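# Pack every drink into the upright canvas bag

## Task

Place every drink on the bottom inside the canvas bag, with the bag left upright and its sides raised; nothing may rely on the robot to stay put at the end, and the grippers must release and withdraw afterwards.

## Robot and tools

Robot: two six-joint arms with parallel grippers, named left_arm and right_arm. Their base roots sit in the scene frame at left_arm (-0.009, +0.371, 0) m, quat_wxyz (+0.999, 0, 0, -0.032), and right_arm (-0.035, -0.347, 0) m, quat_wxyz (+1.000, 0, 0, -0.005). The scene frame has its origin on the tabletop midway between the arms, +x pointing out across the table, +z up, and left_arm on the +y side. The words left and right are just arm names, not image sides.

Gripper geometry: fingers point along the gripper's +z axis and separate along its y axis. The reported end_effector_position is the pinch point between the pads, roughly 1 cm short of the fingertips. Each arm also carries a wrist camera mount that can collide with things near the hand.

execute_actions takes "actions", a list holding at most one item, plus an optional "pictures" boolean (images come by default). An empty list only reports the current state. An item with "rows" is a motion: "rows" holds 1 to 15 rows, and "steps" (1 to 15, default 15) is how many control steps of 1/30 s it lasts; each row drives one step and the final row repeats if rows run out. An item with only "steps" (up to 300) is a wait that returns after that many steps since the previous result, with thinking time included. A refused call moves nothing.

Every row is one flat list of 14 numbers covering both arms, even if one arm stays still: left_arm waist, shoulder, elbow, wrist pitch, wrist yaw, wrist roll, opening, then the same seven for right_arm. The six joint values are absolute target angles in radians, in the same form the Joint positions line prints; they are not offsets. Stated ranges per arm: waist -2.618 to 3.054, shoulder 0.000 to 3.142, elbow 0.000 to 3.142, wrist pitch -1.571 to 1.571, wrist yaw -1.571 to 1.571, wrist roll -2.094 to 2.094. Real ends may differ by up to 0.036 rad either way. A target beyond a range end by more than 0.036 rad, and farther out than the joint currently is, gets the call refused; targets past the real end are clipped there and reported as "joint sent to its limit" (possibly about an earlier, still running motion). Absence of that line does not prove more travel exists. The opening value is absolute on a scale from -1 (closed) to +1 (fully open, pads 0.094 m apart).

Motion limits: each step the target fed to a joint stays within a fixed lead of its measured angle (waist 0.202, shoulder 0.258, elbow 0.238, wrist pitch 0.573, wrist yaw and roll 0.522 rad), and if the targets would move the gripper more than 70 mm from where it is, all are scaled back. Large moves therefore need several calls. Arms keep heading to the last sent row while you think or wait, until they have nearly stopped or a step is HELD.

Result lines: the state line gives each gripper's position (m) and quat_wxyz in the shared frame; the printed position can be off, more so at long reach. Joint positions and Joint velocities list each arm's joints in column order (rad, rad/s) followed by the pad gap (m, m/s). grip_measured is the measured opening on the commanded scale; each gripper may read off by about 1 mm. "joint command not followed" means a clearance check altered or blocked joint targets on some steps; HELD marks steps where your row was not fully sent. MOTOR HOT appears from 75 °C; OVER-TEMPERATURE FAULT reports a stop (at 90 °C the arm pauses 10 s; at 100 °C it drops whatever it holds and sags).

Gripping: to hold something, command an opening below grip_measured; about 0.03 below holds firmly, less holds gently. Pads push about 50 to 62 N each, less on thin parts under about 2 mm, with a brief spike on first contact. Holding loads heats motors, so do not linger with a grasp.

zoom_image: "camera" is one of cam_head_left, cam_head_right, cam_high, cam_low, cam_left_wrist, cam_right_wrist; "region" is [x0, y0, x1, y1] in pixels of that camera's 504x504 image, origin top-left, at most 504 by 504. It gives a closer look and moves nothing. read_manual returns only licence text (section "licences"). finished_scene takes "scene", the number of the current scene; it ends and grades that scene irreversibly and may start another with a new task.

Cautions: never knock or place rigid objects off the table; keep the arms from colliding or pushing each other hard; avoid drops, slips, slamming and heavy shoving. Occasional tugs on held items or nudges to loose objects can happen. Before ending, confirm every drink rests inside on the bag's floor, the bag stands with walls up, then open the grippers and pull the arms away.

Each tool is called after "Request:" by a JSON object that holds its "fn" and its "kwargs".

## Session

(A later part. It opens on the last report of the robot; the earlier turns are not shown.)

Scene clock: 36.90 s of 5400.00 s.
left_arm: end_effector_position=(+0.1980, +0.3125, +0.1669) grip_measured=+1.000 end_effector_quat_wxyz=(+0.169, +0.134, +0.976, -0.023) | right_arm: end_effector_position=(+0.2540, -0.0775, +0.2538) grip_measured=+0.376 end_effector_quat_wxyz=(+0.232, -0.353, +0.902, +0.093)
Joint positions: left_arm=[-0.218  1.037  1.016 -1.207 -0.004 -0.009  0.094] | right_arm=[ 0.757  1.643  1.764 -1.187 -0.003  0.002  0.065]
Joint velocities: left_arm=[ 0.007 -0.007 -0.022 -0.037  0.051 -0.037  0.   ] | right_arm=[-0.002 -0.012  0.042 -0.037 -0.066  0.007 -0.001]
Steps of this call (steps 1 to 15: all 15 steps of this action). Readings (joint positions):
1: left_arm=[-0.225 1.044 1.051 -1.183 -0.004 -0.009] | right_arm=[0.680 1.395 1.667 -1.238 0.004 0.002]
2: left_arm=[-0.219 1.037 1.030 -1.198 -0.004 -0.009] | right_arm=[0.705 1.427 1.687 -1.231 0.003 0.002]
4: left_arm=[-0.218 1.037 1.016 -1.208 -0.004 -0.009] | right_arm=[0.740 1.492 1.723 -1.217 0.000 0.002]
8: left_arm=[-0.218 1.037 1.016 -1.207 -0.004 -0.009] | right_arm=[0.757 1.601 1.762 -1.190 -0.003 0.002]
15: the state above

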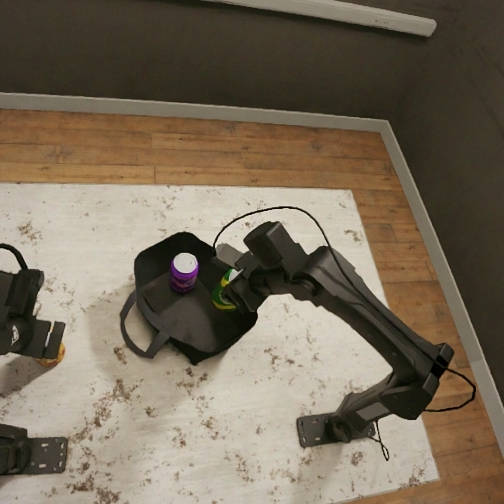

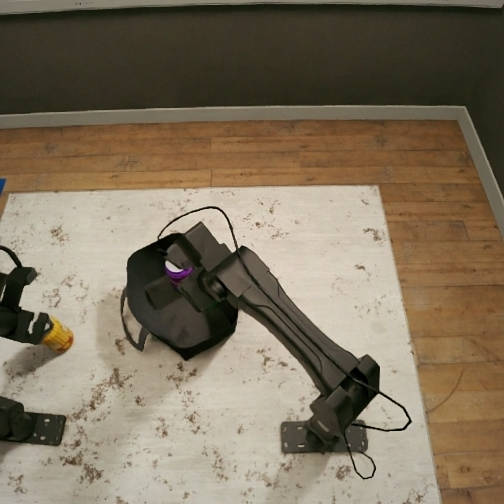

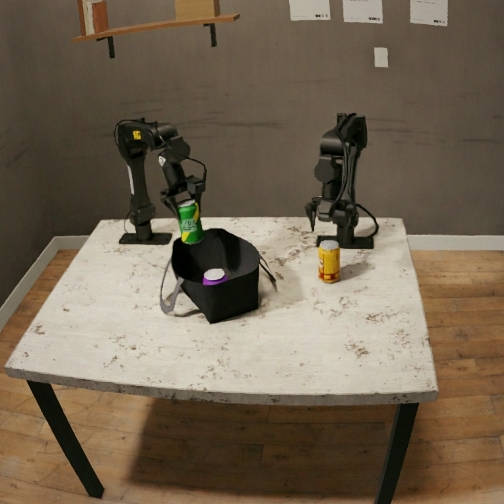

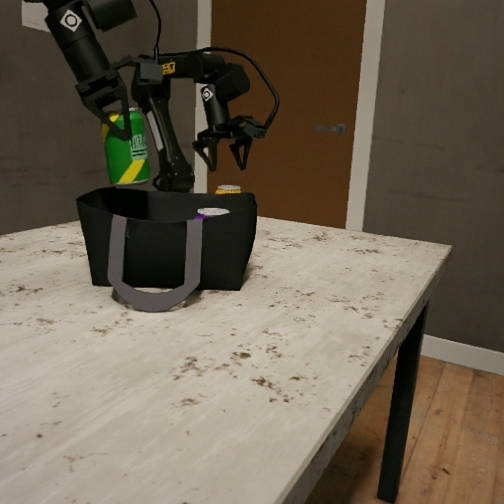

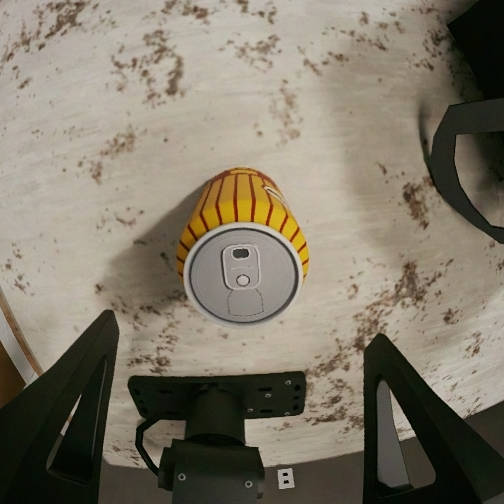

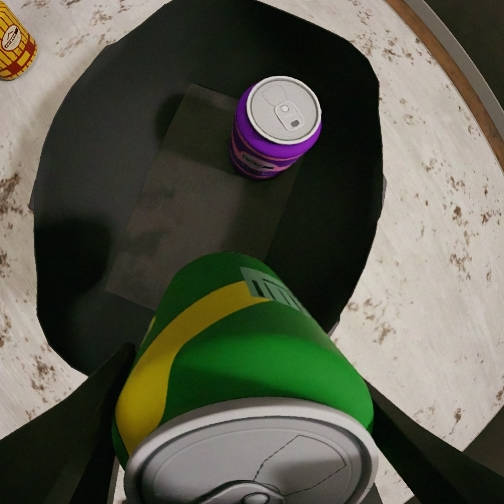

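Request:
{"fn": "execute_actions", "kwargs": {"actions": [{"rows":[[-0.235,1.03,1.0,-1.16,0,0,1,0.76,1.63,1.79,-1.14,0,0,0.33],[-0.24,1.03,0.975,-1.12,0,0,1,0.76,1.65,1.775,-1.12,0,0,0.33],[-0.24,1.03,0.95,-1.09,0,0,1,0.76,1.67,1.755,-1.1,0,0,0.33],[-0.24,1.03,0.92,-1.06,0,0,1,0.76,1.685,1.73,-1.07,0,0,0.33],[-0.24,1.03,0.89,-1.03,0,0,1,0.76,1.695,1.7,-1.04,0,0,0.33],[-0.24,1.03,0.86,-1.0,0,0,1,0.76,1.705,1.67,-1.01,0,0,0.33],[-0.24,1.03,0.83,-0.97,0,0,1,0.76,1.71,1.64,-0.98,0,0,0.33],[-0.24,1.03,0.8,-0.94,0,0,1,0.76,1.715,1.61,-0.95,0,0,0.33],[-0.24,1.03,0.77,-0.91,0,0,1,0.76,1.72,1.58,-0.92,0,0,0.33],[-0.24,1.03,0.745,-0.88,0,0,1,0.76,1.725,1.55,-0.89,0,0,0.33],[-0.24,1.03,0.72,-0.86,0,0,1,0.76,1.73,1.52,-0.865,0,0,0.33],[-0.24,1.03,0.7,-0.85,0,0,1,0.76,1.73,1.495,-0.84,0,0,0.33],[-0.24,1.03,0.69,-0.85,0,0,1,0.76,1.735,1.47,-0.825,0,0,0.33],[-0.24,1.03,0.69,-0.85,0,0,1,0.76,1.735,1.45,-0.815,0,0,0.33],[-0.24,1.03,0.69,-0.85,0,0,1,0.76,1.735,1.44,-0.815,0,0,0.33]]}], "pictures": false}}

Request:
{"fn": "execute_actions", "kwargs": {"actions": [{"steps":10}]}}

Scene clock: 41.90 s of 5400.00 s.
left_arm: end_effector_position=(+0.1950, +0.3105, +0.0852) grip_measured=+1.000 end_effector_quat_wxyz=(+0.154, +0.141, +0.978, -0.022) | right_arm: end_effector_position=(+0.2622, -0.0700, +0.1282) grip_measured=+0.376 end_effector_quat_wxyz=(+0.161, -0.359, +0.917, +0.065)
Joint positions: left_arm=[-0.231  1.037  0.7   -0.921 -0.004 -0.009  0.094] | right_arm=[ 0.757  1.76   1.456 -0.918 -0.003  0.002  0.065]
Joint velocities: left_arm=[-0.002  0.007 -0.237  0.139 -0.037  0.022  0.   ] | right_arm=[-0.017  0.164 -0.657  0.388 -0.066 -0.095 -0.   ]
Steps of this call (steps 1 to 15: the robot went on to your last target; steps 16 to 90: nothing new was sent; then 1.50 s passed at rest; steps 91 to 105: all 15 steps of this action). Readings (joint positions):
91: left_arm=[-0.219 1.037 1.016 -1.204 -0.004 -0.009] | right_arm=[0.757 1.643 1.766 -1.187 -0.003 0.002]
92: left_arm=[-0.222 1.037 1.013 -1.194 -0.004 -0.009] | right_arm=[0.757 1.643 1.766 -1.186 -0.003 0.002]
94: left_arm=[-0.229 1.037 0.987 -1.151 -0.004 -0.009] | right_arm=[0.757 1.650 1.760 -1.172 -0.003 0.002]
98: left_arm=[-0.231 1.037 0.872 -1.050 -0.004 -0.009] | right_arm=[0.757 1.681 1.674 -1.075 -0.003 0.002]
105: the state above

Scene clock: 42.23 s of 5400.00 s.
left_arm: end_effector_position=(+0.2054, +0.3074, +0.0877) grip_measured=+1.000 end_effector_quat_wxyz=(+0.177, +0.140, +0.974, -0.025) | right_arm: end_effector_position=(+0.2652, -0.0672, +0.1177) grip_measured=+0.376 end_effector_quat_wxyz=(+0.167, -0.358, +0.916, +0.067)
Joint positions: left_arm=[-0.231  1.037  0.695 -0.869 -0.004 -0.009  0.094] | right_arm=[ 0.757  1.769  1.42  -0.861 -0.003  0.002  0.065]
Joint velocities: left_arm=[-0.007  0.002 -0.002  0.051  0.037 -0.007  0.   ] | right_arm=[ 0.002  0.012  0.007  0.081 -0.022  0.037 -0.001]
Steps of this call (steps 1 to 10: the robot went on to your last target). Readings (joint positions):
1: left_arm=[-0.231 1.037 0.696 -0.915 -0.004 -0.009] | right_arm=[0.757 1.765 1.438 -0.911 -0.003 0.002]
2: left_arm=[-0.231 1.037 0.695 -0.909 -0.004 -0.009] | right_arm=[0.757 1.769 1.427 -0.908 -0.003 0.002]
4: left_arm=[-0.231 1.037 0.695 -0.891 -0.004 -0.009] | right_arm=[0.757 1.770 1.420 -0.905 -0.003 0.002]
8: left_arm=[-0.231 1.037 0.695 -0.873 -0.004 -0.009] | right_arm=[0.757 1.769 1.420 -0.871 -0.003 0.002]
10: the state above

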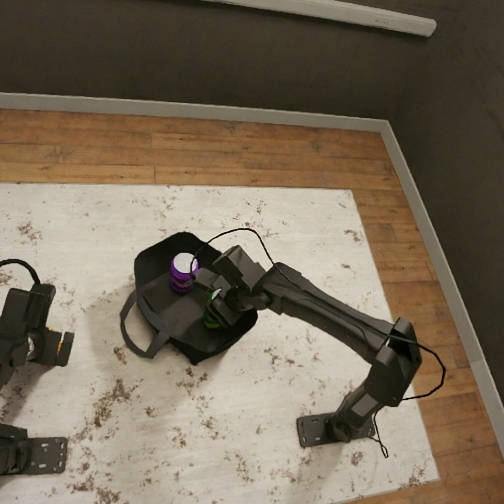

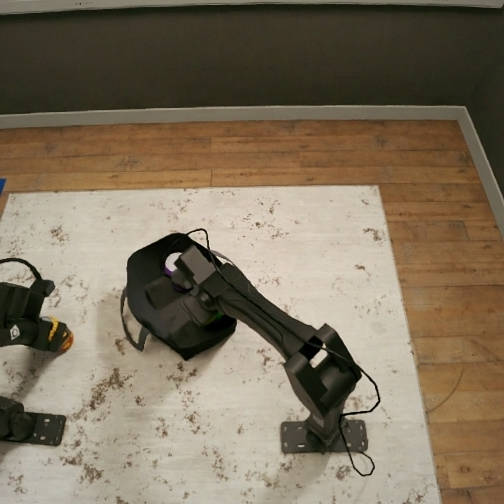

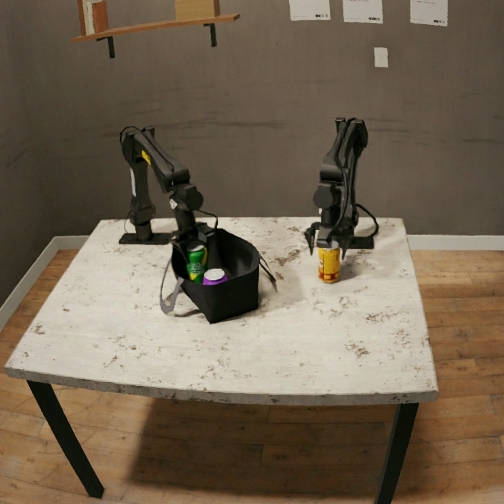

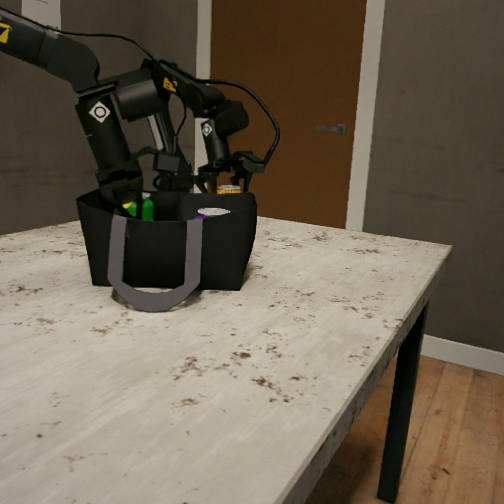

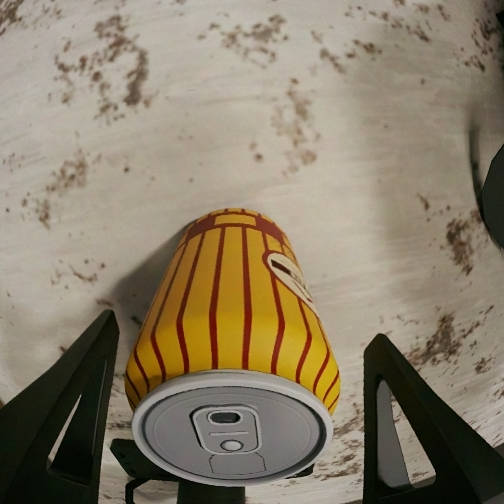

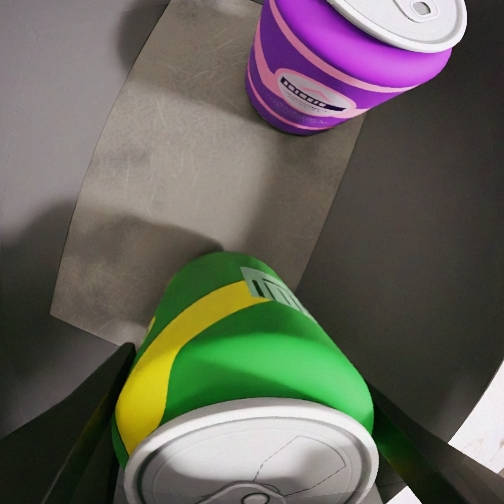

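Request:
{"fn": "execute_actions", "kwargs": {"actions": [{"rows":[[-0.21,1.03,0.675,-0.85,0,0,1,0.775,1.74,1.43,-0.8,0,0,0.33],[-0.21,1.03,0.67,-0.85,0,0,1,0.782,1.745,1.415,-0.78,0,0,0.33],[-0.21,1.03,0.67,-0.85,0,0,0.85,0.782,1.75,1.4,-0.765,0,0,0.33],[-0.21,1.03,0.67,-0.85,0,0,0.72,0.782,1.75,1.39,-0.75,0,0,0.33],[-0.21,1.03,0.67,-0.85,0,0,0.6,0.782,1.755,1.38,-0.74,0,0,0.33],[-0.21,1.03,0.67,-0.85,0,0,0.52,0.782,1.755,1.37,-0.73,0,0,0.33],[-0.21,1.03,0.67,-0.85,0,0,0.46,0.782,1.76,1.36,-0.72,0,0,0.33],[-0.21,1.03,0.67,-0.85,0,0,0.41,0.782,1.76,1.35,-0.715,0,0,0.33],[-0.21,1.03,0.67,-0.85,0,0,0.37,0.782,1.765,1.34,-0.71,0,0,0.33],[-0.21,1.03,0.67,-0.85,0,0,0.33,0.782,1.765,1.335,-0.71,0,0,0.33],[-0.21,1.03,0.67,-0.85,0,0,0.33,0.782,1.77,1.33,-0.71,0,0,0.33],[-0.21,1.03,0.67,-0.85,0,0,0.33,0.782,1.77,1.325,-0.715,0,0,0.33],[-0.21,1.03,0.67,-0.85,0,0,0.33,0.782,1.775,1.32,-0.72,0,0,0.33]]}], "pictures": false}}

Request:
{"fn": "execute_actions", "kwargs": {"actions": [{"steps":5}], "pictures": false}}

Scene clock: 46.00 s of 5400.00 s.
left_arm: end_effector_position=(+0.2081, +0.3103, +0.0881) grip_measured=+0.368 end_effector_quat_wxyz=(+0.181, +0.133, +0.974, -0.023) | right_arm: end_effector_position=(+0.2594, -0.0630, +0.0931) grip_measured=+0.376 end_effector_quat_wxyz=(+0.169, -0.366, +0.913, +0.069)
Joint positions: left_arm=[-0.217  1.037  0.694 -0.86  -0.006 -0.008  0.064] | right_arm=[ 0.774  1.774  1.326 -0.756 -0.002  0.002  0.065]
Joint velocities: left_arm=[-0.017  0.022 -0.002 -0.022 -0.066 -0.037  0.   ] | right_arm=[-0.007 -0.007  0.002  0.212  0.037  0.037 -0.001]
Steps of this call (steps 1 to 30: the robot went on to your last target; steps 31 to 90: nothing new was sent; then 0.27 s passed at rest; steps 91 to 105: all 15 steps of this action). Readings (joint positions):
91: left_arm=[-0.229 1.037 0.695 -0.863 -0.003 -0.009] | right_arm=[0.757 1.769 1.420 -0.852 -0.003 0.002]
92: left_arm=[-0.226 1.037 0.695 -0.863 -0.003 -0.009] | right_arm=[0.759 1.769 1.419 -0.848 -0.002 0.002]
94: left_arm=[-0.220 1.037 0.695 -0.863 -0.003 -0.009] | right_arm=[0.765 1.769 1.409 -0.828 -0.002 0.002]
98: left_arm=[-0.218 1.037 0.695 -0.863 -0.005 -0.008] | right_arm=[0.774 1.769 1.369 -0.782 -0.002 0.002]
105: the state above

Scene clock: 46.17 s of 5400.00 s.
left_arm: end_effector_position=(+0.2081, +0.3103, +0.0881) grip_measured=+0.368 end_effector_quat_wxyz=(+0.181, +0.133, +0.974, -0.023) | right_arm: end_effector_position=(+0.2610, -0.0615, +0.0930) grip_measured=+0.376 end_effector_quat_wxyz=(+0.172, -0.366, +0.912, +0.070)
Joint positions: left_arm=[-0.217  1.037  0.694 -0.86  -0.006 -0.008  0.064] | right_arm=[ 0.774  1.777  1.326 -0.747 -0.002  0.002  0.065]
Joint velocities: left_arm=[ 0.007  0.002 -0.002 -0.022 -0.007 -0.066 -0.   ] | right_arm=[ 0.002  0.012  0.002  0.007 -0.007 -0.007 -0.   ]
Steps of this call (steps 1 to 5: the robot went on to your last target). Readings (joint positions):
1: left_arm=[-0.217 1.037 0.694 -0.860 -0.006 -0.008] | right_arm=[0.774 1.776 1.326 -0.752 -0.002 0.002]
2: left_arm=[-0.217 1.037 0.694 -0.860 -0.006 -0.008] | right_arm=[0.774 1.776 1.326 -0.749 -0.002 0.002]
4: left_arm=[-0.217 1.037 0.694 -0.860 -0.006 -0.008] | right_arm=[0.774 1.777 1.326 -0.748 -0.002 0.002]
5: the state above

Landed. Release, swap.

Request:
{"fn": "execute_actions", "kwargs": {"actions": [{"rows":[[-0.22,1.02,0.72,-0.88,0,0,0.33,0.78,1.775,1.325,-0.745,0,0,0.45],[-0.22,1.02,0.76,-0.91,0,0,0.33,0.78,1.775,1.325,-0.745,0,0,0.56],[-0.22,1.02,0.8,-0.94,0,0,0.33,0.78,1.775,1.325,-0.745,0,0,0.64],[-0.22,1.02,0.84,-0.97,0,0,0.33,0.78,1.77,1.35,-0.78,0,0,0.64],[-0.22,1.02,0.88,-1.0,0,0,0.33,0.78,1.765,1.385,-0.82,0,0,0.64],[-0.22,1.02,0.93,-1.03,0,0,0.33,0.78,1.76,1.42,-0.87,0,0,0.64],[-0.22,1.03,0.98,-1.06,0,0,0.33,0.78,1.755,1.46,-0.92,0,0,0.64],[-0.22,1.04,1.03,-1.09,0,0,0.33,0.78,1.75,1.5,-0.96,0,0,0.64],[-0.22,1.05,1.08,-1.12,0,0,0.33,0.78,1.74,1.54,-1.0,0,0,0.64],[-0.22,1.06,1.13,-1.14,0,0,0.33,0.78,1.72,1.58,-1.04,0,0,0.64],[-0.22,1.07,1.18,-1.16,0,0,0.33,0.78,1.69,1.61,-1.07,0,0,0.64],[-0.22,1.08,1.23,-1.18,0,0,0.33,0.78,1.66,1.63,-1.1,0,0,0.64],[-0.23,1.09,1.28,-1.2,0,0,0.33,0.77,1.62,1.64,-1.1,0,0,0.64],[-0.24,1.1,1.33,-1.21,0,0,0.33,0.75,1.58,1.64,-1.1,0,0,0.64],[-0.25,1.11,1.38,-1.22,0,0,0.33,0.72,1.54,1.63,-1.1,0,0,0.64]]}], "pictures": false}}

Request:
{"fn": "execute_actions", "kwargs": {"actions": [{"rows":[[-0.27,1.12,1.42,-1.22,0,0,0.33,0.68,1.5,1.61,-1.1,0,0,0.7],[-0.29,1.13,1.46,-1.22,0,0,0.33,0.63,1.46,1.58,-1.1,0,0,0.8],[-0.32,1.15,1.5,-1.22,0,0,0.33,0.57,1.42,1.54,-1.1,0,0,0.9],[-0.35,1.17,1.53,-1.22,0,0,0.33,0.51,1.38,1.5,-1.1,0,0,1],[-0.39,1.19,1.55,-1.22,0,0,0.33,0.45,1.35,1.46,-1.1,0,0,1],[-0.43,1.21,1.57,-1.22,0,0,0.33,0.39,1.32,1.43,-1.1,0,0,1],[-0.47,1.24,1.6,-1.22,0,0,0.33,0.33,1.3,1.4,-1.1,0,0,1],[-0.51,1.27,1.63,-1.21,0,0,0.33,0.27,1.28,1.38,-1.1,0,0,1],[-0.55,1.3,1.65,-1.21,0,0,0.33,0.21,1.26,1.36,-1.1,0,0,1],[-0.59,1.33,1.67,-1.2,0,0,0.33,0.15,1.25,1.35,-1.1,0,0,1],[-0.63,1.37,1.7,-1.19,0,0,0.33,0.1,1.25,1.35,-1.1,0,0,1],[-0.67,1.41,1.73,-1.18,0,0,0.33,0.06,1.25,1.35,-1.1,0,0,1],[-0.705,1.45,1.76,-1.17,0,0,0.33,0.03,1.25,1.35,-1.1,0,0,1],[-0.74,1.49,1.79,-1.16,0,0,0.33,0.01,1.25,1.35,-1.1,0,0,1],[-0.77,1.53,1.82,-1.15,0,0,0.33,0,1.25,1.35,-1.1,0,0,1]]}], "pictures": false}}

Request:
{"fn": "execute_actions", "kwargs": {"actions": [{"rows":[[-0.79,1.57,1.85,-1.15,0,0,0.33,0,1.25,1.35,-1.1,0,0,1],[-0.81,1.61,1.88,-1.15,0,0,0.33,0,1.25,1.35,-1.1,0,0,1],[-0.82,1.65,1.91,-1.15,0,0,0.33,0,1.25,1.35,-1.1,0,0,1],[-0.83,1.69,1.94,-1.15,0,0,0.33,0,1.25,1.35,-1.1,0,0,1],[-0.83,1.72,1.96,-1.16,0,0,0.33,0,1.25,1.35,-1.1,0,0,1],[-0.83,1.75,1.98,-1.17,0,0,0.33,0,1.25,1.35,-1.1,0,0,1],[-0.83,1.775,1.99,-1.17,0,0,0.33,0,1.25,1.35,-1.1,0,0,1],[-0.83,1.795,2.0,-1.18,0,0,0.33,0,1.25,1.35,-1.1,0,0,1],[-0.83,1.81,2.0,-1.18,0,0,0.33,0,1.25,1.35,-1.1,0,0,1]]}]}}

Scene clock: 54.23 s of 5400.00 s.
left_arm: end_effector_position=(+0.2458, +0.2971, +0.2453) grip_measured=+0.368 end_effector_quat_wxyz=(+0.282, +0.134, +0.949, -0.039) | right_arm: end_effector_position=(+0.2638, -0.0623, +0.2170) grip_measured=+0.638 end_effector_quat_wxyz=(+0.242, -0.357, +0.897, +0.098)
Joint positions: left_arm=[-0.225  1.093  1.262 -1.162 -0.006 -0.008  0.064] | right_arm=[ 0.768  1.648  1.607 -1.002 -0.003  0.002  0.077]
Joint velocities: left_arm=[-0.198  0.286  1.443 -0.535 -0.037  0.022  0.   ] | right_arm=[-0.183 -1.297  0.154 -0.227 -0.051 -0.051 -0.   ]
Steps of this call (steps 1 to 15: the robot went on to your last target; steps 16 to 90: nothing new was sent; then 4.57 s passed at rest; steps 91 to 105: all 15 steps of this action). Readings (joint positions):
91: left_arm=[-0.217 1.037 0.694 -0.861 -0.006 -0.008] | right_arm=[0.774 1.777 1.326 -0.747 -0.002 0.002]
92: left_arm=[-0.217 1.037 0.699 -0.867 -0.006 -0.008] | right_arm=[0.774 1.777 1.326 -0.747 -0.002 0.002]
94: left_arm=[-0.217 1.037 0.730 -0.913 -0.006 -0.008] | right_arm=[0.774 1.777 1.326 -0.747 -0.002 0.002]
98: left_arm=[-0.217 1.039 0.887 -1.033 -0.006 -0.008] | right_arm=[0.774 1.777 1.402 -0.846 -0.002 0.002]
105: the state above

Scene clock: 54.73 s of 5400.00 s.
left_arm: end_effector_position=(+0.2477, +0.1264, +0.3025) grip_measured=+0.368 end_effector_quat_wxyz=(+0.283, +0.352, +0.885, -0.112) | right_arm: end_effector_position=(+0.2800, -0.3399, +0.2427) grip_measured=+1.000 end_effector_quat_wxyz=(+0.282, -0.010, +0.959, +0.001)
Joint positions: left_arm=[-0.702  1.461  1.735 -1.226 -0.007 -0.008  0.064] | right_arm=[ 0.032  1.269  1.355 -1.085  0.005  0.001  0.094]
Joint velocities: left_arm=[-0.989  1.267  0.852  0.051  0.022  0.066  0.001] | right_arm=[-0.662  0.007 -0.007 -0.051 -0.051 -0.081  0.   ]
Steps of this call (steps 1 to 15: all 15 steps of this action). Readings (joint positions):
1: left_arm=[-0.234 1.103 1.310 -1.178 -0.007 -0.008] | right_arm=[0.754 1.601 1.609 -1.010 -0.005 0.002]
2: left_arm=[-0.248 1.113 1.354 -1.190 -0.007 -0.008] | right_arm=[0.728 1.553 1.608 -1.019 -0.007 0.002]
4: left_arm=[-0.291 1.135 1.438 -1.210 -0.009 -0.008] | right_arm=[0.634 1.454 1.582 -1.023 -0.011 0.001]
8: left_arm=[-0.431 1.206 1.558 -1.226 -0.012 -0.008] | right_arm=[0.371 1.303 1.460 -1.036 -0.003 0.001]
15: the state above

Scene clock: 55.23 s of 5400.00 s.
left_arm: end_effector_position=(+0.2647, +0.0262, +0.2376) grip_measured=+0.368 end_effector_quat_wxyz=(+0.208, +0.420, +0.877, -0.105) | right_arm: end_effector_position=(+0.2800, -0.3486, +0.2426) grip_measured=+1.000 end_effector_quat_wxyz=(+0.282, +0.003, +0.959, -0.003)
Joint positions: left_arm=[-0.834  1.843  1.952 -1.21   0.007 -0.008  0.064] | right_arm=[ 0.005  1.269  1.355 -1.086  0.006  0.001  0.094]
Joint velocities: left_arm=[-0.007  0.002 -0.002 -0.022 -0.066 -0.007 -0.   ] | right_arm=[-0.017 -0.002  0.002 -0.066 -0.037 -0.051  0.   ]
Steps of this call (steps 1 to 15: all 15 steps of this action). Readings (joint positions):
1: left_arm=[-0.734 1.505 1.763 -1.222 -0.006 -0.008] | right_arm=[0.015 1.269 1.355 -1.086 0.006 0.001]
2: left_arm=[-0.763 1.549 1.792 -1.218 -0.004 -0.008] | right_arm=[0.007 1.269 1.355 -1.086 0.006 0.001]
4: left_arm=[-0.806 1.633 1.850 -1.212 0.001 -0.008] | right_arm=[0.005 1.269 1.355 -1.086 0.006 0.001]
8: left_arm=[-0.834 1.770 1.937 -1.203 0.010 -0.008] | right_arm=[0.005 1.269 1.355 -1.086 0.006 0.001]
15: the state above

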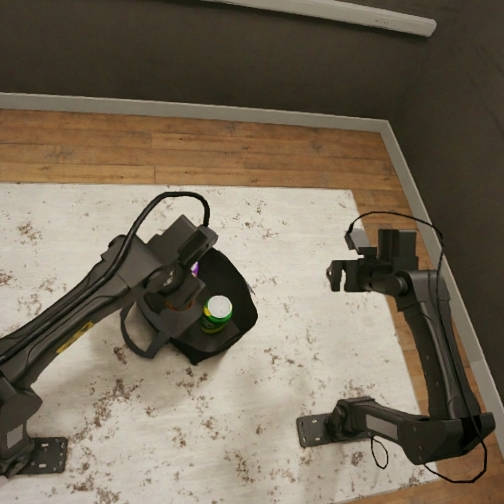

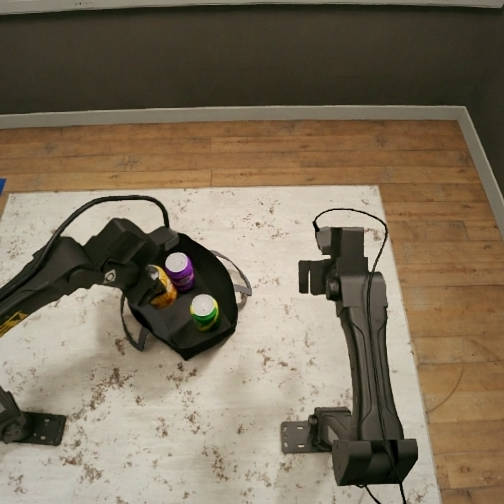

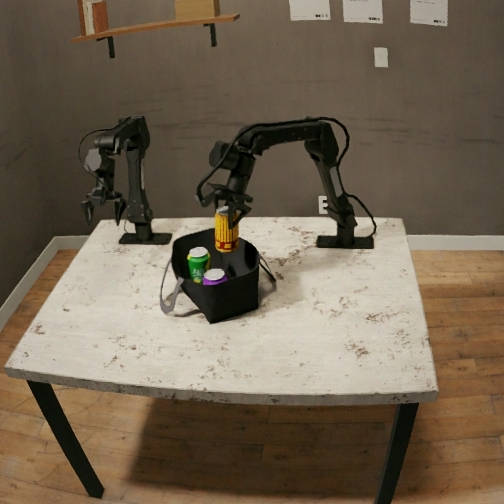

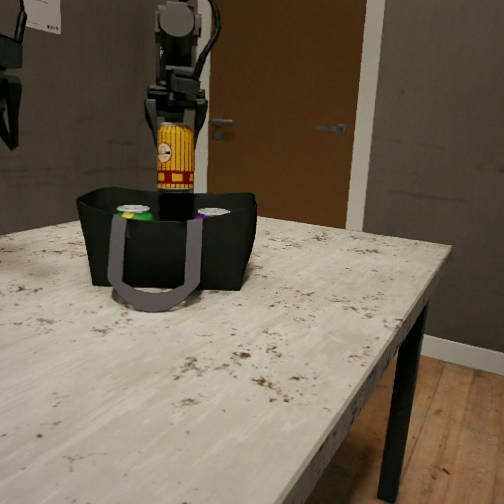

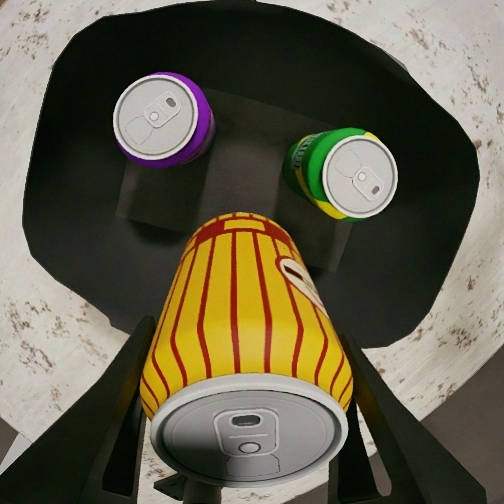

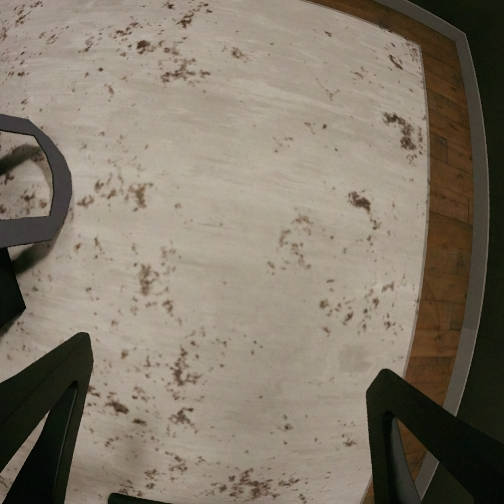

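Request:
{"fn": "execute_actions", "kwargs": {"actions": [{"rows":[[-0.81,1.83,2.0,-1.17,0,0,0.33,0,1.25,1.35,-1.1,0,0,1],[-0.8,1.85,2.0,-1.16,0,0,0.33,0,1.25,1.35,-1.1,0,0,1],[-0.792,1.875,1.99,-1.15,0,0,0.33,0,1.25,1.35,-1.1,0,0,1],[-0.792,1.9,1.975,-1.13,0,0,0.33,0,1.25,1.35,-1.1,0,0,1],[-0.792,1.915,1.955,-1.11,0,0,0.33,0,1.25,1.35,-1.1,0,0,1],[-0.792,1.925,1.93,-1.08,0,0,0.33,0,1.25,1.35,-1.1,0,0,1],[-0.792,1.935,1.9,-1.05,0,0,0.33,0,1.25,1.35,-1.1,0,0,1],[-0.792,1.94,1.87,-1.01,0,0,0.33,0,1.25,1.35,-1.1,0,0,1],[-0.792,1.94,1.84,-0.98,0,0,0.33,0,1.25,1.35,-1.1,0,0,1],[-0.792,1.94,1.81,-0.95,0,0,0.33,0,1.25,1.35,-1.1,0,0,1],[-0.792,1.94,1.785,-0.92,0,0,0.33,0,1.25,1.35,-1.1,0,0,1],[-0.792,1.94,1.76,-0.9,0,0,0.33,0,1.25,1.35,-1.1,0,0,1],[-0.792,1.94,1.74,-0.885,0,0,0.33,0,1.25,1.35,-1.1,0,0,1],[-0.792,1.94,1.725,-0.88,0,0,0.33,0,1.25,1.35,-1.1,0,0,1],[-0.792,1.94,1.715,-0.88,0,0,0.33,0,1.25,1.35,-1.1,0,0,1]]}], "pictures": false}}

Request:
{"fn": "execute_actions", "kwargs": {"actions": [{"steps":10}]}}

Scene clock: 60.57 s of 5400.00 s.
left_arm: end_effector_position=(+0.2904, +0.0250, +0.1271) grip_measured=+0.368 end_effector_quat_wxyz=(+0.154, +0.406, +0.898, -0.073) | right_arm: end_effector_position=(+0.2800, -0.3486, +0.2426) grip_measured=+1.000 end_effector_quat_wxyz=(+0.282, +0.003, +0.959, -0.003)
Joint positions: left_arm=[-0.794  1.969  1.725 -0.985  0.003 -0.008  0.064] | right_arm=[ 0.005  1.269  1.355 -1.086  0.006  0.001  0.094]
Joint velocities: left_arm=[ 0.002  0.12  -0.584  0.315 -0.007 -0.022 -0.001] | right_arm=[-0.012  0.017 -0.007  0.051  0.037 -0.037  0.   ]
Steps of this call (steps 1 to 15: the robot went on to your last target; steps 16 to 90: nothing new was sent; then 1.83 s passed at rest; steps 91 to 105: all 15 steps of this action). Readings (joint positions):
91: left_arm=[-0.833 1.842 1.960 -1.211 0.008 -0.008] | right_arm=[0.005 1.269 1.355 -1.086 0.006 0.001]
92: left_arm=[-0.830 1.844 1.960 -1.211 0.008 -0.008] | right_arm=[0.005 1.269 1.355 -1.086 0.006 0.001]
94: left_arm=[-0.818 1.854 1.960 -1.208 0.008 -0.008] | right_arm=[0.005 1.269 1.355 -1.086 0.006 0.001]
98: left_arm=[-0.796 1.908 1.926 -1.142 0.004 -0.008] | right_arm=[0.005 1.269 1.355 -1.086 0.006 0.001]
105: the state above

Scene clock: 60.90 s of 5400.00 s.
left_arm: end_effector_position=(+0.2936, +0.0213, +0.1190) grip_measured=+0.368 end_effector_quat_wxyz=(+0.161, +0.406, +0.896, -0.076) | right_arm: end_effector_position=(+0.2800, -0.3486, +0.2426) grip_measured=+1.000 end_effector_quat_wxyz=(+0.282, +0.003, +0.959, -0.003)
Joint positions: left_arm=[-0.794  1.973  1.694 -0.933  0.003 -0.008  0.064] | right_arm=[ 0.005  1.269  1.355 -1.086  0.006  0.001  0.094]
Joint velocities: left_arm=[-0.002  0.002  0.007  0.066  0.007 -0.051  0.   ] | right_arm=[-0.002 -0.002  0.002  0.022 -0.051  0.007  0.   ]
Steps of this call (steps 1 to 10: the robot went on to your last target). Readings (joint positions):
1: left_arm=[-0.794 1.972 1.709 -0.980 0.003 -0.008] | right_arm=[0.005 1.269 1.355 -1.086 0.006 0.001]
2: left_arm=[-0.794 1.975 1.700 -0.977 0.003 -0.008] | right_arm=[0.005 1.269 1.355 -1.086 0.006 0.001]
4: left_arm=[-0.794 1.975 1.694 -0.973 0.003 -0.008] | right_arm=[0.005 1.269 1.355 -1.086 0.006 0.001]
8: left_arm=[-0.794 1.973 1.694 -0.942 0.003 -0.008] | right_arm=[0.005 1.269 1.355 -1.086 0.006 0.001]
10: the state above

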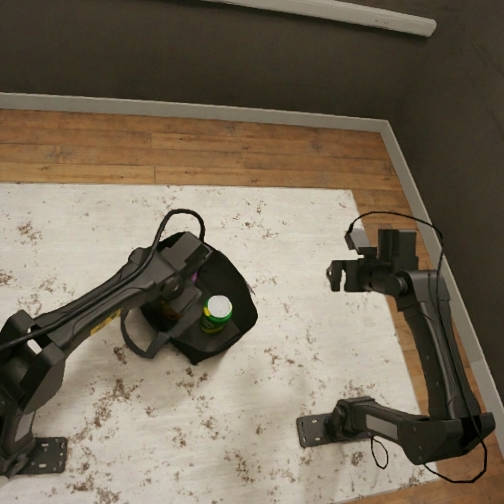

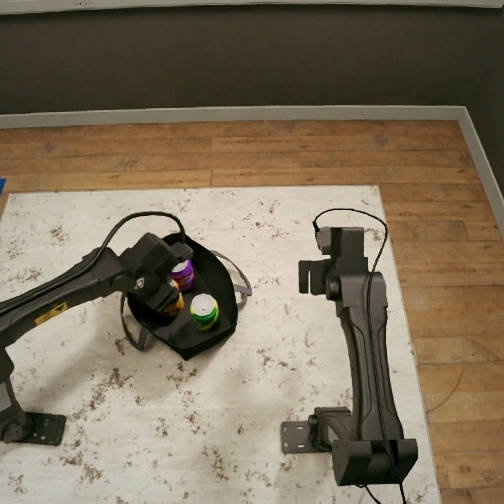

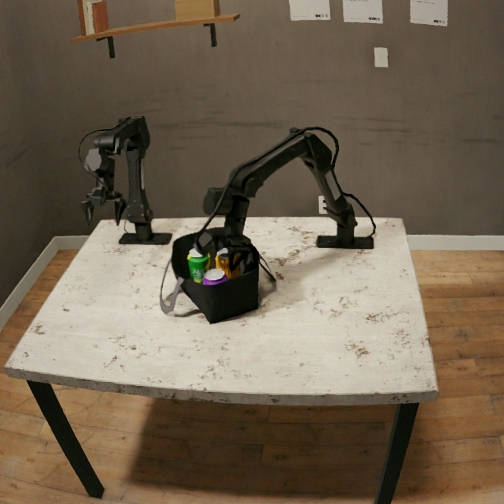

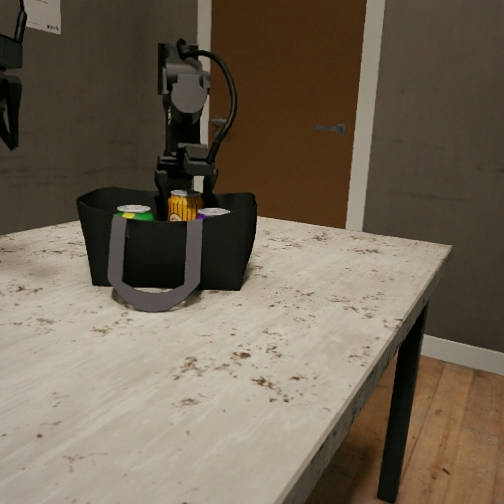

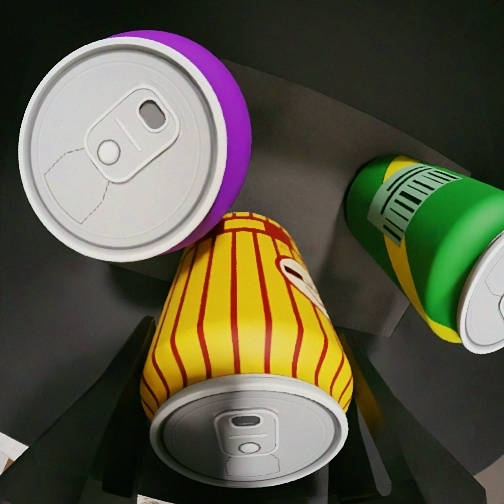

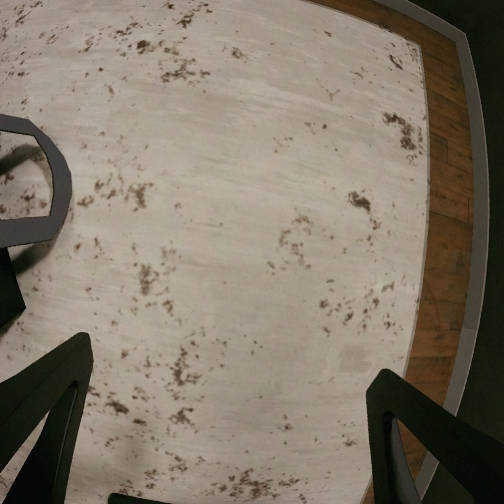

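Request:
{"fn": "execute_actions", "kwargs": {"actions": [{"rows":[[-0.81,1.95,1.715,-0.865,0,0,0.33,0,1.25,1.35,-1.1,0,0,1],[-0.82,1.955,1.71,-0.85,0,0,0.33,0,1.25,1.35,-1.1,0,0,1],[-0.82,1.96,1.705,-0.84,0,0,0.33,0,1.25,1.35,-1.1,0,0,1],[-0.82,1.97,1.7,-0.83,0,0,0.33,0,1.25,1.35,-1.1,0,0,1],[-0.82,1.975,1.69,-0.82,0,0,0.33,0,1.25,1.35,-1.1,0,0,1],[-0.82,1.98,1.685,-0.81,0,0,0.33,0,1.25,1.35,-1.1,0,0,1],[-0.82,1.985,1.68,-0.805,0,0,0.33,0,1.25,1.35,-1.1,0,0,1],[-0.82,1.99,1.67,-0.8,0,0,0.33,0,1.25,1.35,-1.1,0,0,1],[-0.82,1.995,1.665,-0.8,0,0,0.33,0,1.25,1.35,-1.1,0,0,1],[-0.82,1.995,1.66,-0.795,0,0,0.33,0,1.25,1.35,-1.1,0,0,1],[-0.82,2.0,1.655,-0.795,0,0,0.33,0,1.25,1.35,-1.1,0,0,1],[-0.82,2.0,1.65,-0.795,0,0,0.33,0,1.25,1.35,-1.1,0,0,1],[-0.82,2.005,1.645,-0.8,0,0,0.33,0,1.25,1.35,-1.1,0,0,1]]}], "pictures": false}}

Request:
{"fn": "execute_actions", "kwargs": {"actions": [{"steps":5}], "pictures": false}}

Scene clock: 64.10 s of 5400.00 s.
left_arm: end_effector_position=(+0.2931, +0.0062, +0.0976) grip_measured=+0.368 end_effector_quat_wxyz=(+0.169, +0.415, +0.890, -0.081) | right_arm: end_effector_position=(+0.2800, -0.3486, +0.2426) grip_measured=+1.000 end_effector_quat_wxyz=(+0.282, +0.003, +0.959, -0.003)
Joint positions: left_arm=[-0.816  2.008  1.651 -0.836  0.001 -0.008  0.064] | right_arm=[ 0.005  1.269  1.355 -1.086  0.006  0.001  0.094]
Joint velocities: left_arm=[ 0.002 -0.051 -0.002  0.11  -0.007  0.022  0.   ] | right_arm=[-0.007 -0.007 -0.007 -0.095 -0.007  0.022  0.   ]
Steps of this call (steps 1 to 30: the robot went on to your last target; steps 31 to 81: nothing new was sent; steps 82 to 96: all 15 steps of this action). Readings (joint positions):
82: left_arm=[-0.794 1.973 1.694 -0.925 0.003 -0.008] | right_arm=[0.005 1.269 1.355 -1.086 0.006 0.001]
83: left_arm=[-0.796 1.973 1.694 -0.922 0.002 -0.008] | right_arm=[0.005 1.269 1.355 -1.086 0.006 0.001]
85: left_arm=[-0.802 1.973 1.694 -0.912 0.002 -0.008] | right_arm=[0.005 1.269 1.355 -1.086 0.006 0.001]
89: left_arm=[-0.814 1.980 1.689 -0.873 0.002 -0.008] | right_arm=[0.005 1.269 1.355 -1.086 0.006 0.001]
96: the state above

Scene clock: 64.27 s of 5400.00 s.
left_arm: end_effector_position=(+0.2945, +0.0047, +0.0976) grip_measured=+0.368 end_effector_quat_wxyz=(+0.173, +0.415, +0.890, -0.083) | right_arm: end_effector_position=(+0.2800, -0.3486, +0.2426) grip_measured=+1.000 end_effector_quat_wxyz=(+0.282, +0.003, +0.959, -0.003)
Joint positions: left_arm=[-0.816  2.009  1.651 -0.827  0.001 -0.008  0.064] | right_arm=[ 0.005  1.269  1.355 -1.086  0.006  0.001  0.094]
Joint velocities: left_arm=[ 0.012 -0.012  0.017 -0.022 -0.066 -0.081 -0.001] | right_arm=[-0.007  0.002 -0.017 -0.051 -0.022  0.037  0.   ]
Steps of this call (steps 1 to 5: the robot went on to your last target). Readings (joint positions):
1: left_arm=[-0.816 2.008 1.651 -0.831 0.001 -0.008] | right_arm=[0.005 1.269 1.355 -1.086 0.006 0.001]
2: left_arm=[-0.816 2.009 1.651 -0.830 0.001 -0.008] | right_arm=[0.005 1.269 1.355 -1.086 0.006 0.001]
4: left_arm=[-0.816 2.009 1.651 -0.827 0.001 -0.008] | right_arm=[0.005 1.269 1.355 -1.086 0.006 0.001]
5: the state above

Request:
{"fn": "execute_actions", "kwargs": {"actions": [{"rows":[[-0.82,2.005,1.65,-0.83,0,0,0.44,0,1.25,1.35,-1.1,0,0,1],[-0.82,2.005,1.65,-0.83,0,0,0.52,0,1.25,1.35,-1.1,0,0,1],[-0.82,2.005,1.65,-0.83,0,0,0.58,0,1.25,1.35,-1.1,0,0,1],[-0.82,2.0,1.67,-0.87,0,0,0.58,0,1.25,1.35,-1.1,0,0,1],[-0.82,1.99,1.7,-0.91,0,0,0.58,0,1.25,1.35,-1.1,0,0,1],[-0.82,1.98,1.73,-0.96,0,0,0.58,0,1.25,1.35,-1.1,0,0,1],[-0.82,1.97,1.77,-1.01,0,0,0.58,0,1.25,1.35,-1.1,0,0,1],[-0.82,1.96,1.81,-1.05,0,0,0.58,0,1.25,1.35,-1.1,0,0,1],[-0.82,1.94,1.85,-1.09,0,0,0.58,0,1.25,1.35,-1.1,0,0,1],[-0.82,1.91,1.87,-1.1,0,0,0.58,0,1.25,1.35,-1.1,0,0,1],[-0.82,1.87,1.88,-1.1,0,0,0.58,0,1.25,1.35,-1.1,0,0,1],[-0.82,1.83,1.88,-1.1,0,0,0.58,0,1.25,1.35,-1.1,0,0,1],[-0.81,1.79,1.86,-1.1,0,0,0.58,0,1.25,1.35,-1.1,0,0,1],[-0.79,1.75,1.83,-1.1,0,0,0.58,0,1.25,1.35,-1.1,0,0,1],[-0.76,1.7,1.8,-1.1,0,0,0.58,0,1.25,1.35,-1.1,0,0,1]]}], "pictures": false}}

Request:
{"fn": "execute_actions", "kwargs": {"actions": [{"rows":[[-0.71,1.65,1.76,-1.1,0,0,0.7,0,1.25,1.35,-1.1,0,0,1],[-0.65,1.6,1.71,-1.1,0,0,0.85,0,1.25,1.35,-1.1,0,0,1],[-0.58,1.55,1.66,-1.1,0,0,1,0,1.25,1.35,-1.1,0,0,1],[-0.52,1.5,1.61,-1.1,0,0,1,0,1.25,1.35,-1.1,0,0,1],[-0.46,1.45,1.56,-1.1,0,0,1,0,1.25,1.35,-1.1,0,0,1],[-0.4,1.41,1.52,-1.1,0,0,1,0,1.25,1.35,-1.1,0,0,1],[-0.34,1.37,1.48,-1.1,0,0,1,0,1.25,1.35,-1.1,0,0,1],[-0.28,1.34,1.44,-1.1,0,0,1,0,1.25,1.35,-1.1,0,0,1],[-0.22,1.32,1.42,-1.1,0,0,1,0,1.25,1.35,-1.1,0,0,1],[-0.17,1.3,1.4,-1.1,0,0,1,0,1.25,1.35,-1.1,0,0,1],[-0.13,1.3,1.4,-1.1,0,0,1,0,1.25,1.35,-1.1,0,0,1],[-0.1,1.3,1.4,-1.1,0,0,1,0,1.25,1.35,-1.1,0,0,1]]}]}}

Scene clock: 69.53 s of 5400.00 s.
left_arm: end_effector_position=(+0.2859, +0.0188, +0.2202) grip_measured=+0.578 end_effector_quat_wxyz=(+0.241, +0.405, +0.874, -0.115) | right_arm: end_effector_position=(+0.2800, -0.3486, +0.2426) grip_measured=+1.000 end_effector_quat_wxyz=(+0.282, +0.003, +0.959, -0.003)
Joint positions: left_arm=[-0.81   1.825  1.822 -1.026  0.002 -0.008  0.074] | right_arm=[ 0.005  1.269  1.355 -1.086  0.006  0.001  0.094]
Joint velocities: left_arm=[ 0.168 -1.433 -0.134 -0.168  0.051 -0.037  0.001] | right_arm=[-0.007  0.012 -0.002  0.007 -0.007 -0.007  0.   ]
Steps of this call (steps 1 to 15: the robot went on to your last target; steps 16 to 90: nothing new was sent; then 1.77 s passed at rest; steps 91 to 105: all 15 steps of this action). Readings (joint positions):
91: left_arm=[-0.816 2.009 1.651 -0.827 0.001 -0.008] | right_arm=[0.005 1.269 1.355 -1.086 0.006 0.001]
92: left_arm=[-0.816 2.009 1.651 -0.827 0.001 -0.008] | right_arm=[0.005 1.269 1.355 -1.086 0.006 0.001]
94: left_arm=[-0.816 2.009 1.651 -0.829 0.001 -0.008] | right_arm=[0.005 1.269 1.355 -1.086 0.006 0.001]
98: left_arm=[-0.816 2.009 1.709 -0.924 0.001 -0.008] | right_arm=[0.005 1.269 1.355 -1.086 0.006 0.001]
105: the state above

Scene clock: 70.03 s of 5400.00 s.
left_arm: end_effector_position=(+0.3161, +0.3236, +0.2495) grip_measured=+1.000 end_effector_quat_wxyz=(+0.287, +0.069, +0.955, -0.016) | right_arm: end_effector_position=(+0.2800, -0.3486, +0.2426) grip_measured=+1.000 end_effector_quat_wxyz=(+0.282, +0.003, +0.959, -0.003)
Joint positions: left_arm=[-0.091  1.317  1.41  -1.081 -0.014 -0.007  0.094] | right_arm=[ 0.005  1.269  1.355 -1.086  0.006  0.001  0.094]
Joint velocities: left_arm=[ 0.159  0.002 -0.125 -0.125 -0.066  0.022  0.   ] | right_arm=[-0.012  0.002  0.012 -0.022 -0.037  0.037  0.   ]
Steps of this call (steps 1 to 15: all 15 steps of this action). Readings (joint positions):
1: left_arm=[-0.797 1.773 1.813 -1.030 0.006 -0.007] | right_arm=[0.005 1.269 1.355 -1.086 0.006 0.001]
2: left_arm=[-0.773 1.716 1.796 -1.030 0.010 -0.007] | right_arm=[0.005 1.269 1.355 -1.086 0.006 0.001]
4: left_arm=[-0.688 1.606 1.748 -1.029 0.013 -0.007] | right_arm=[0.005 1.269 1.355 -1.086 0.006 0.001]
8: left_arm=[-0.451 1.422 1.587 -1.028 0.007 -0.007] | right_arm=[0.005 1.269 1.355 -1.086 0.006 0.001]
15: the state above

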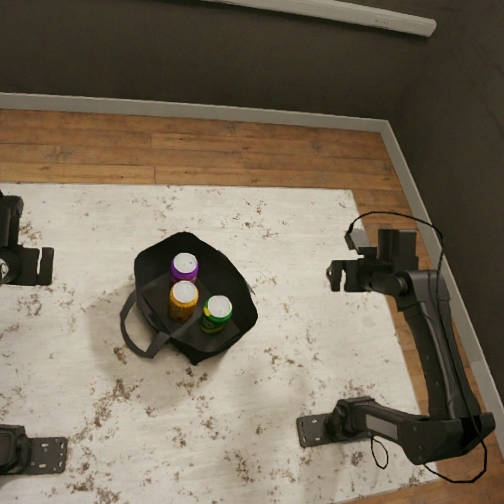

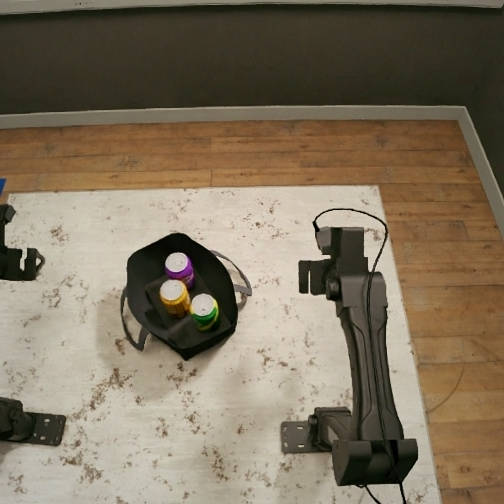

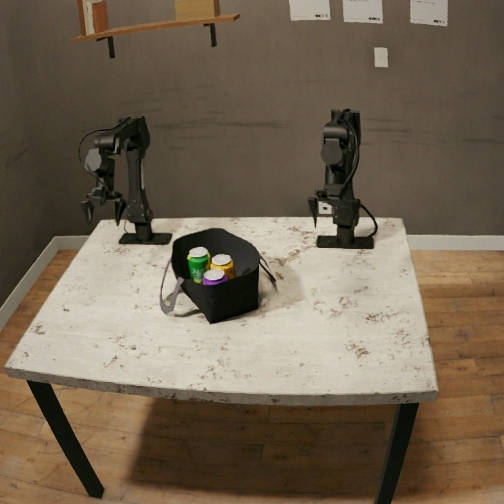

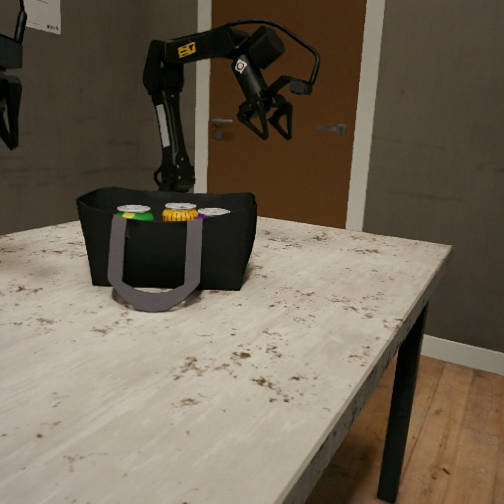

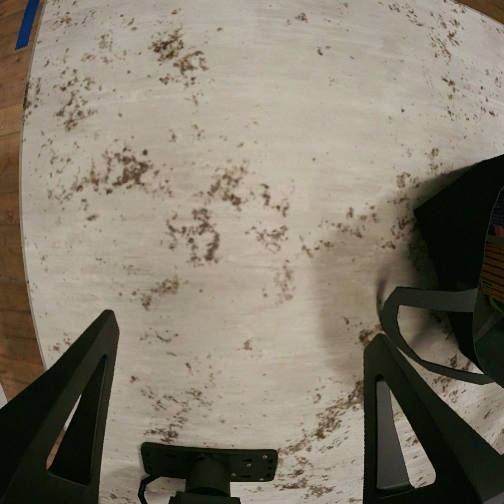

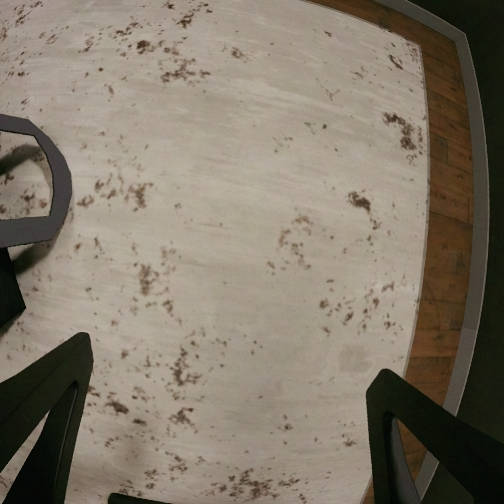

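Request:
{"fn": "finished_scene", "kwargs": {"scene": 2}}

The scene is finished: the task was done.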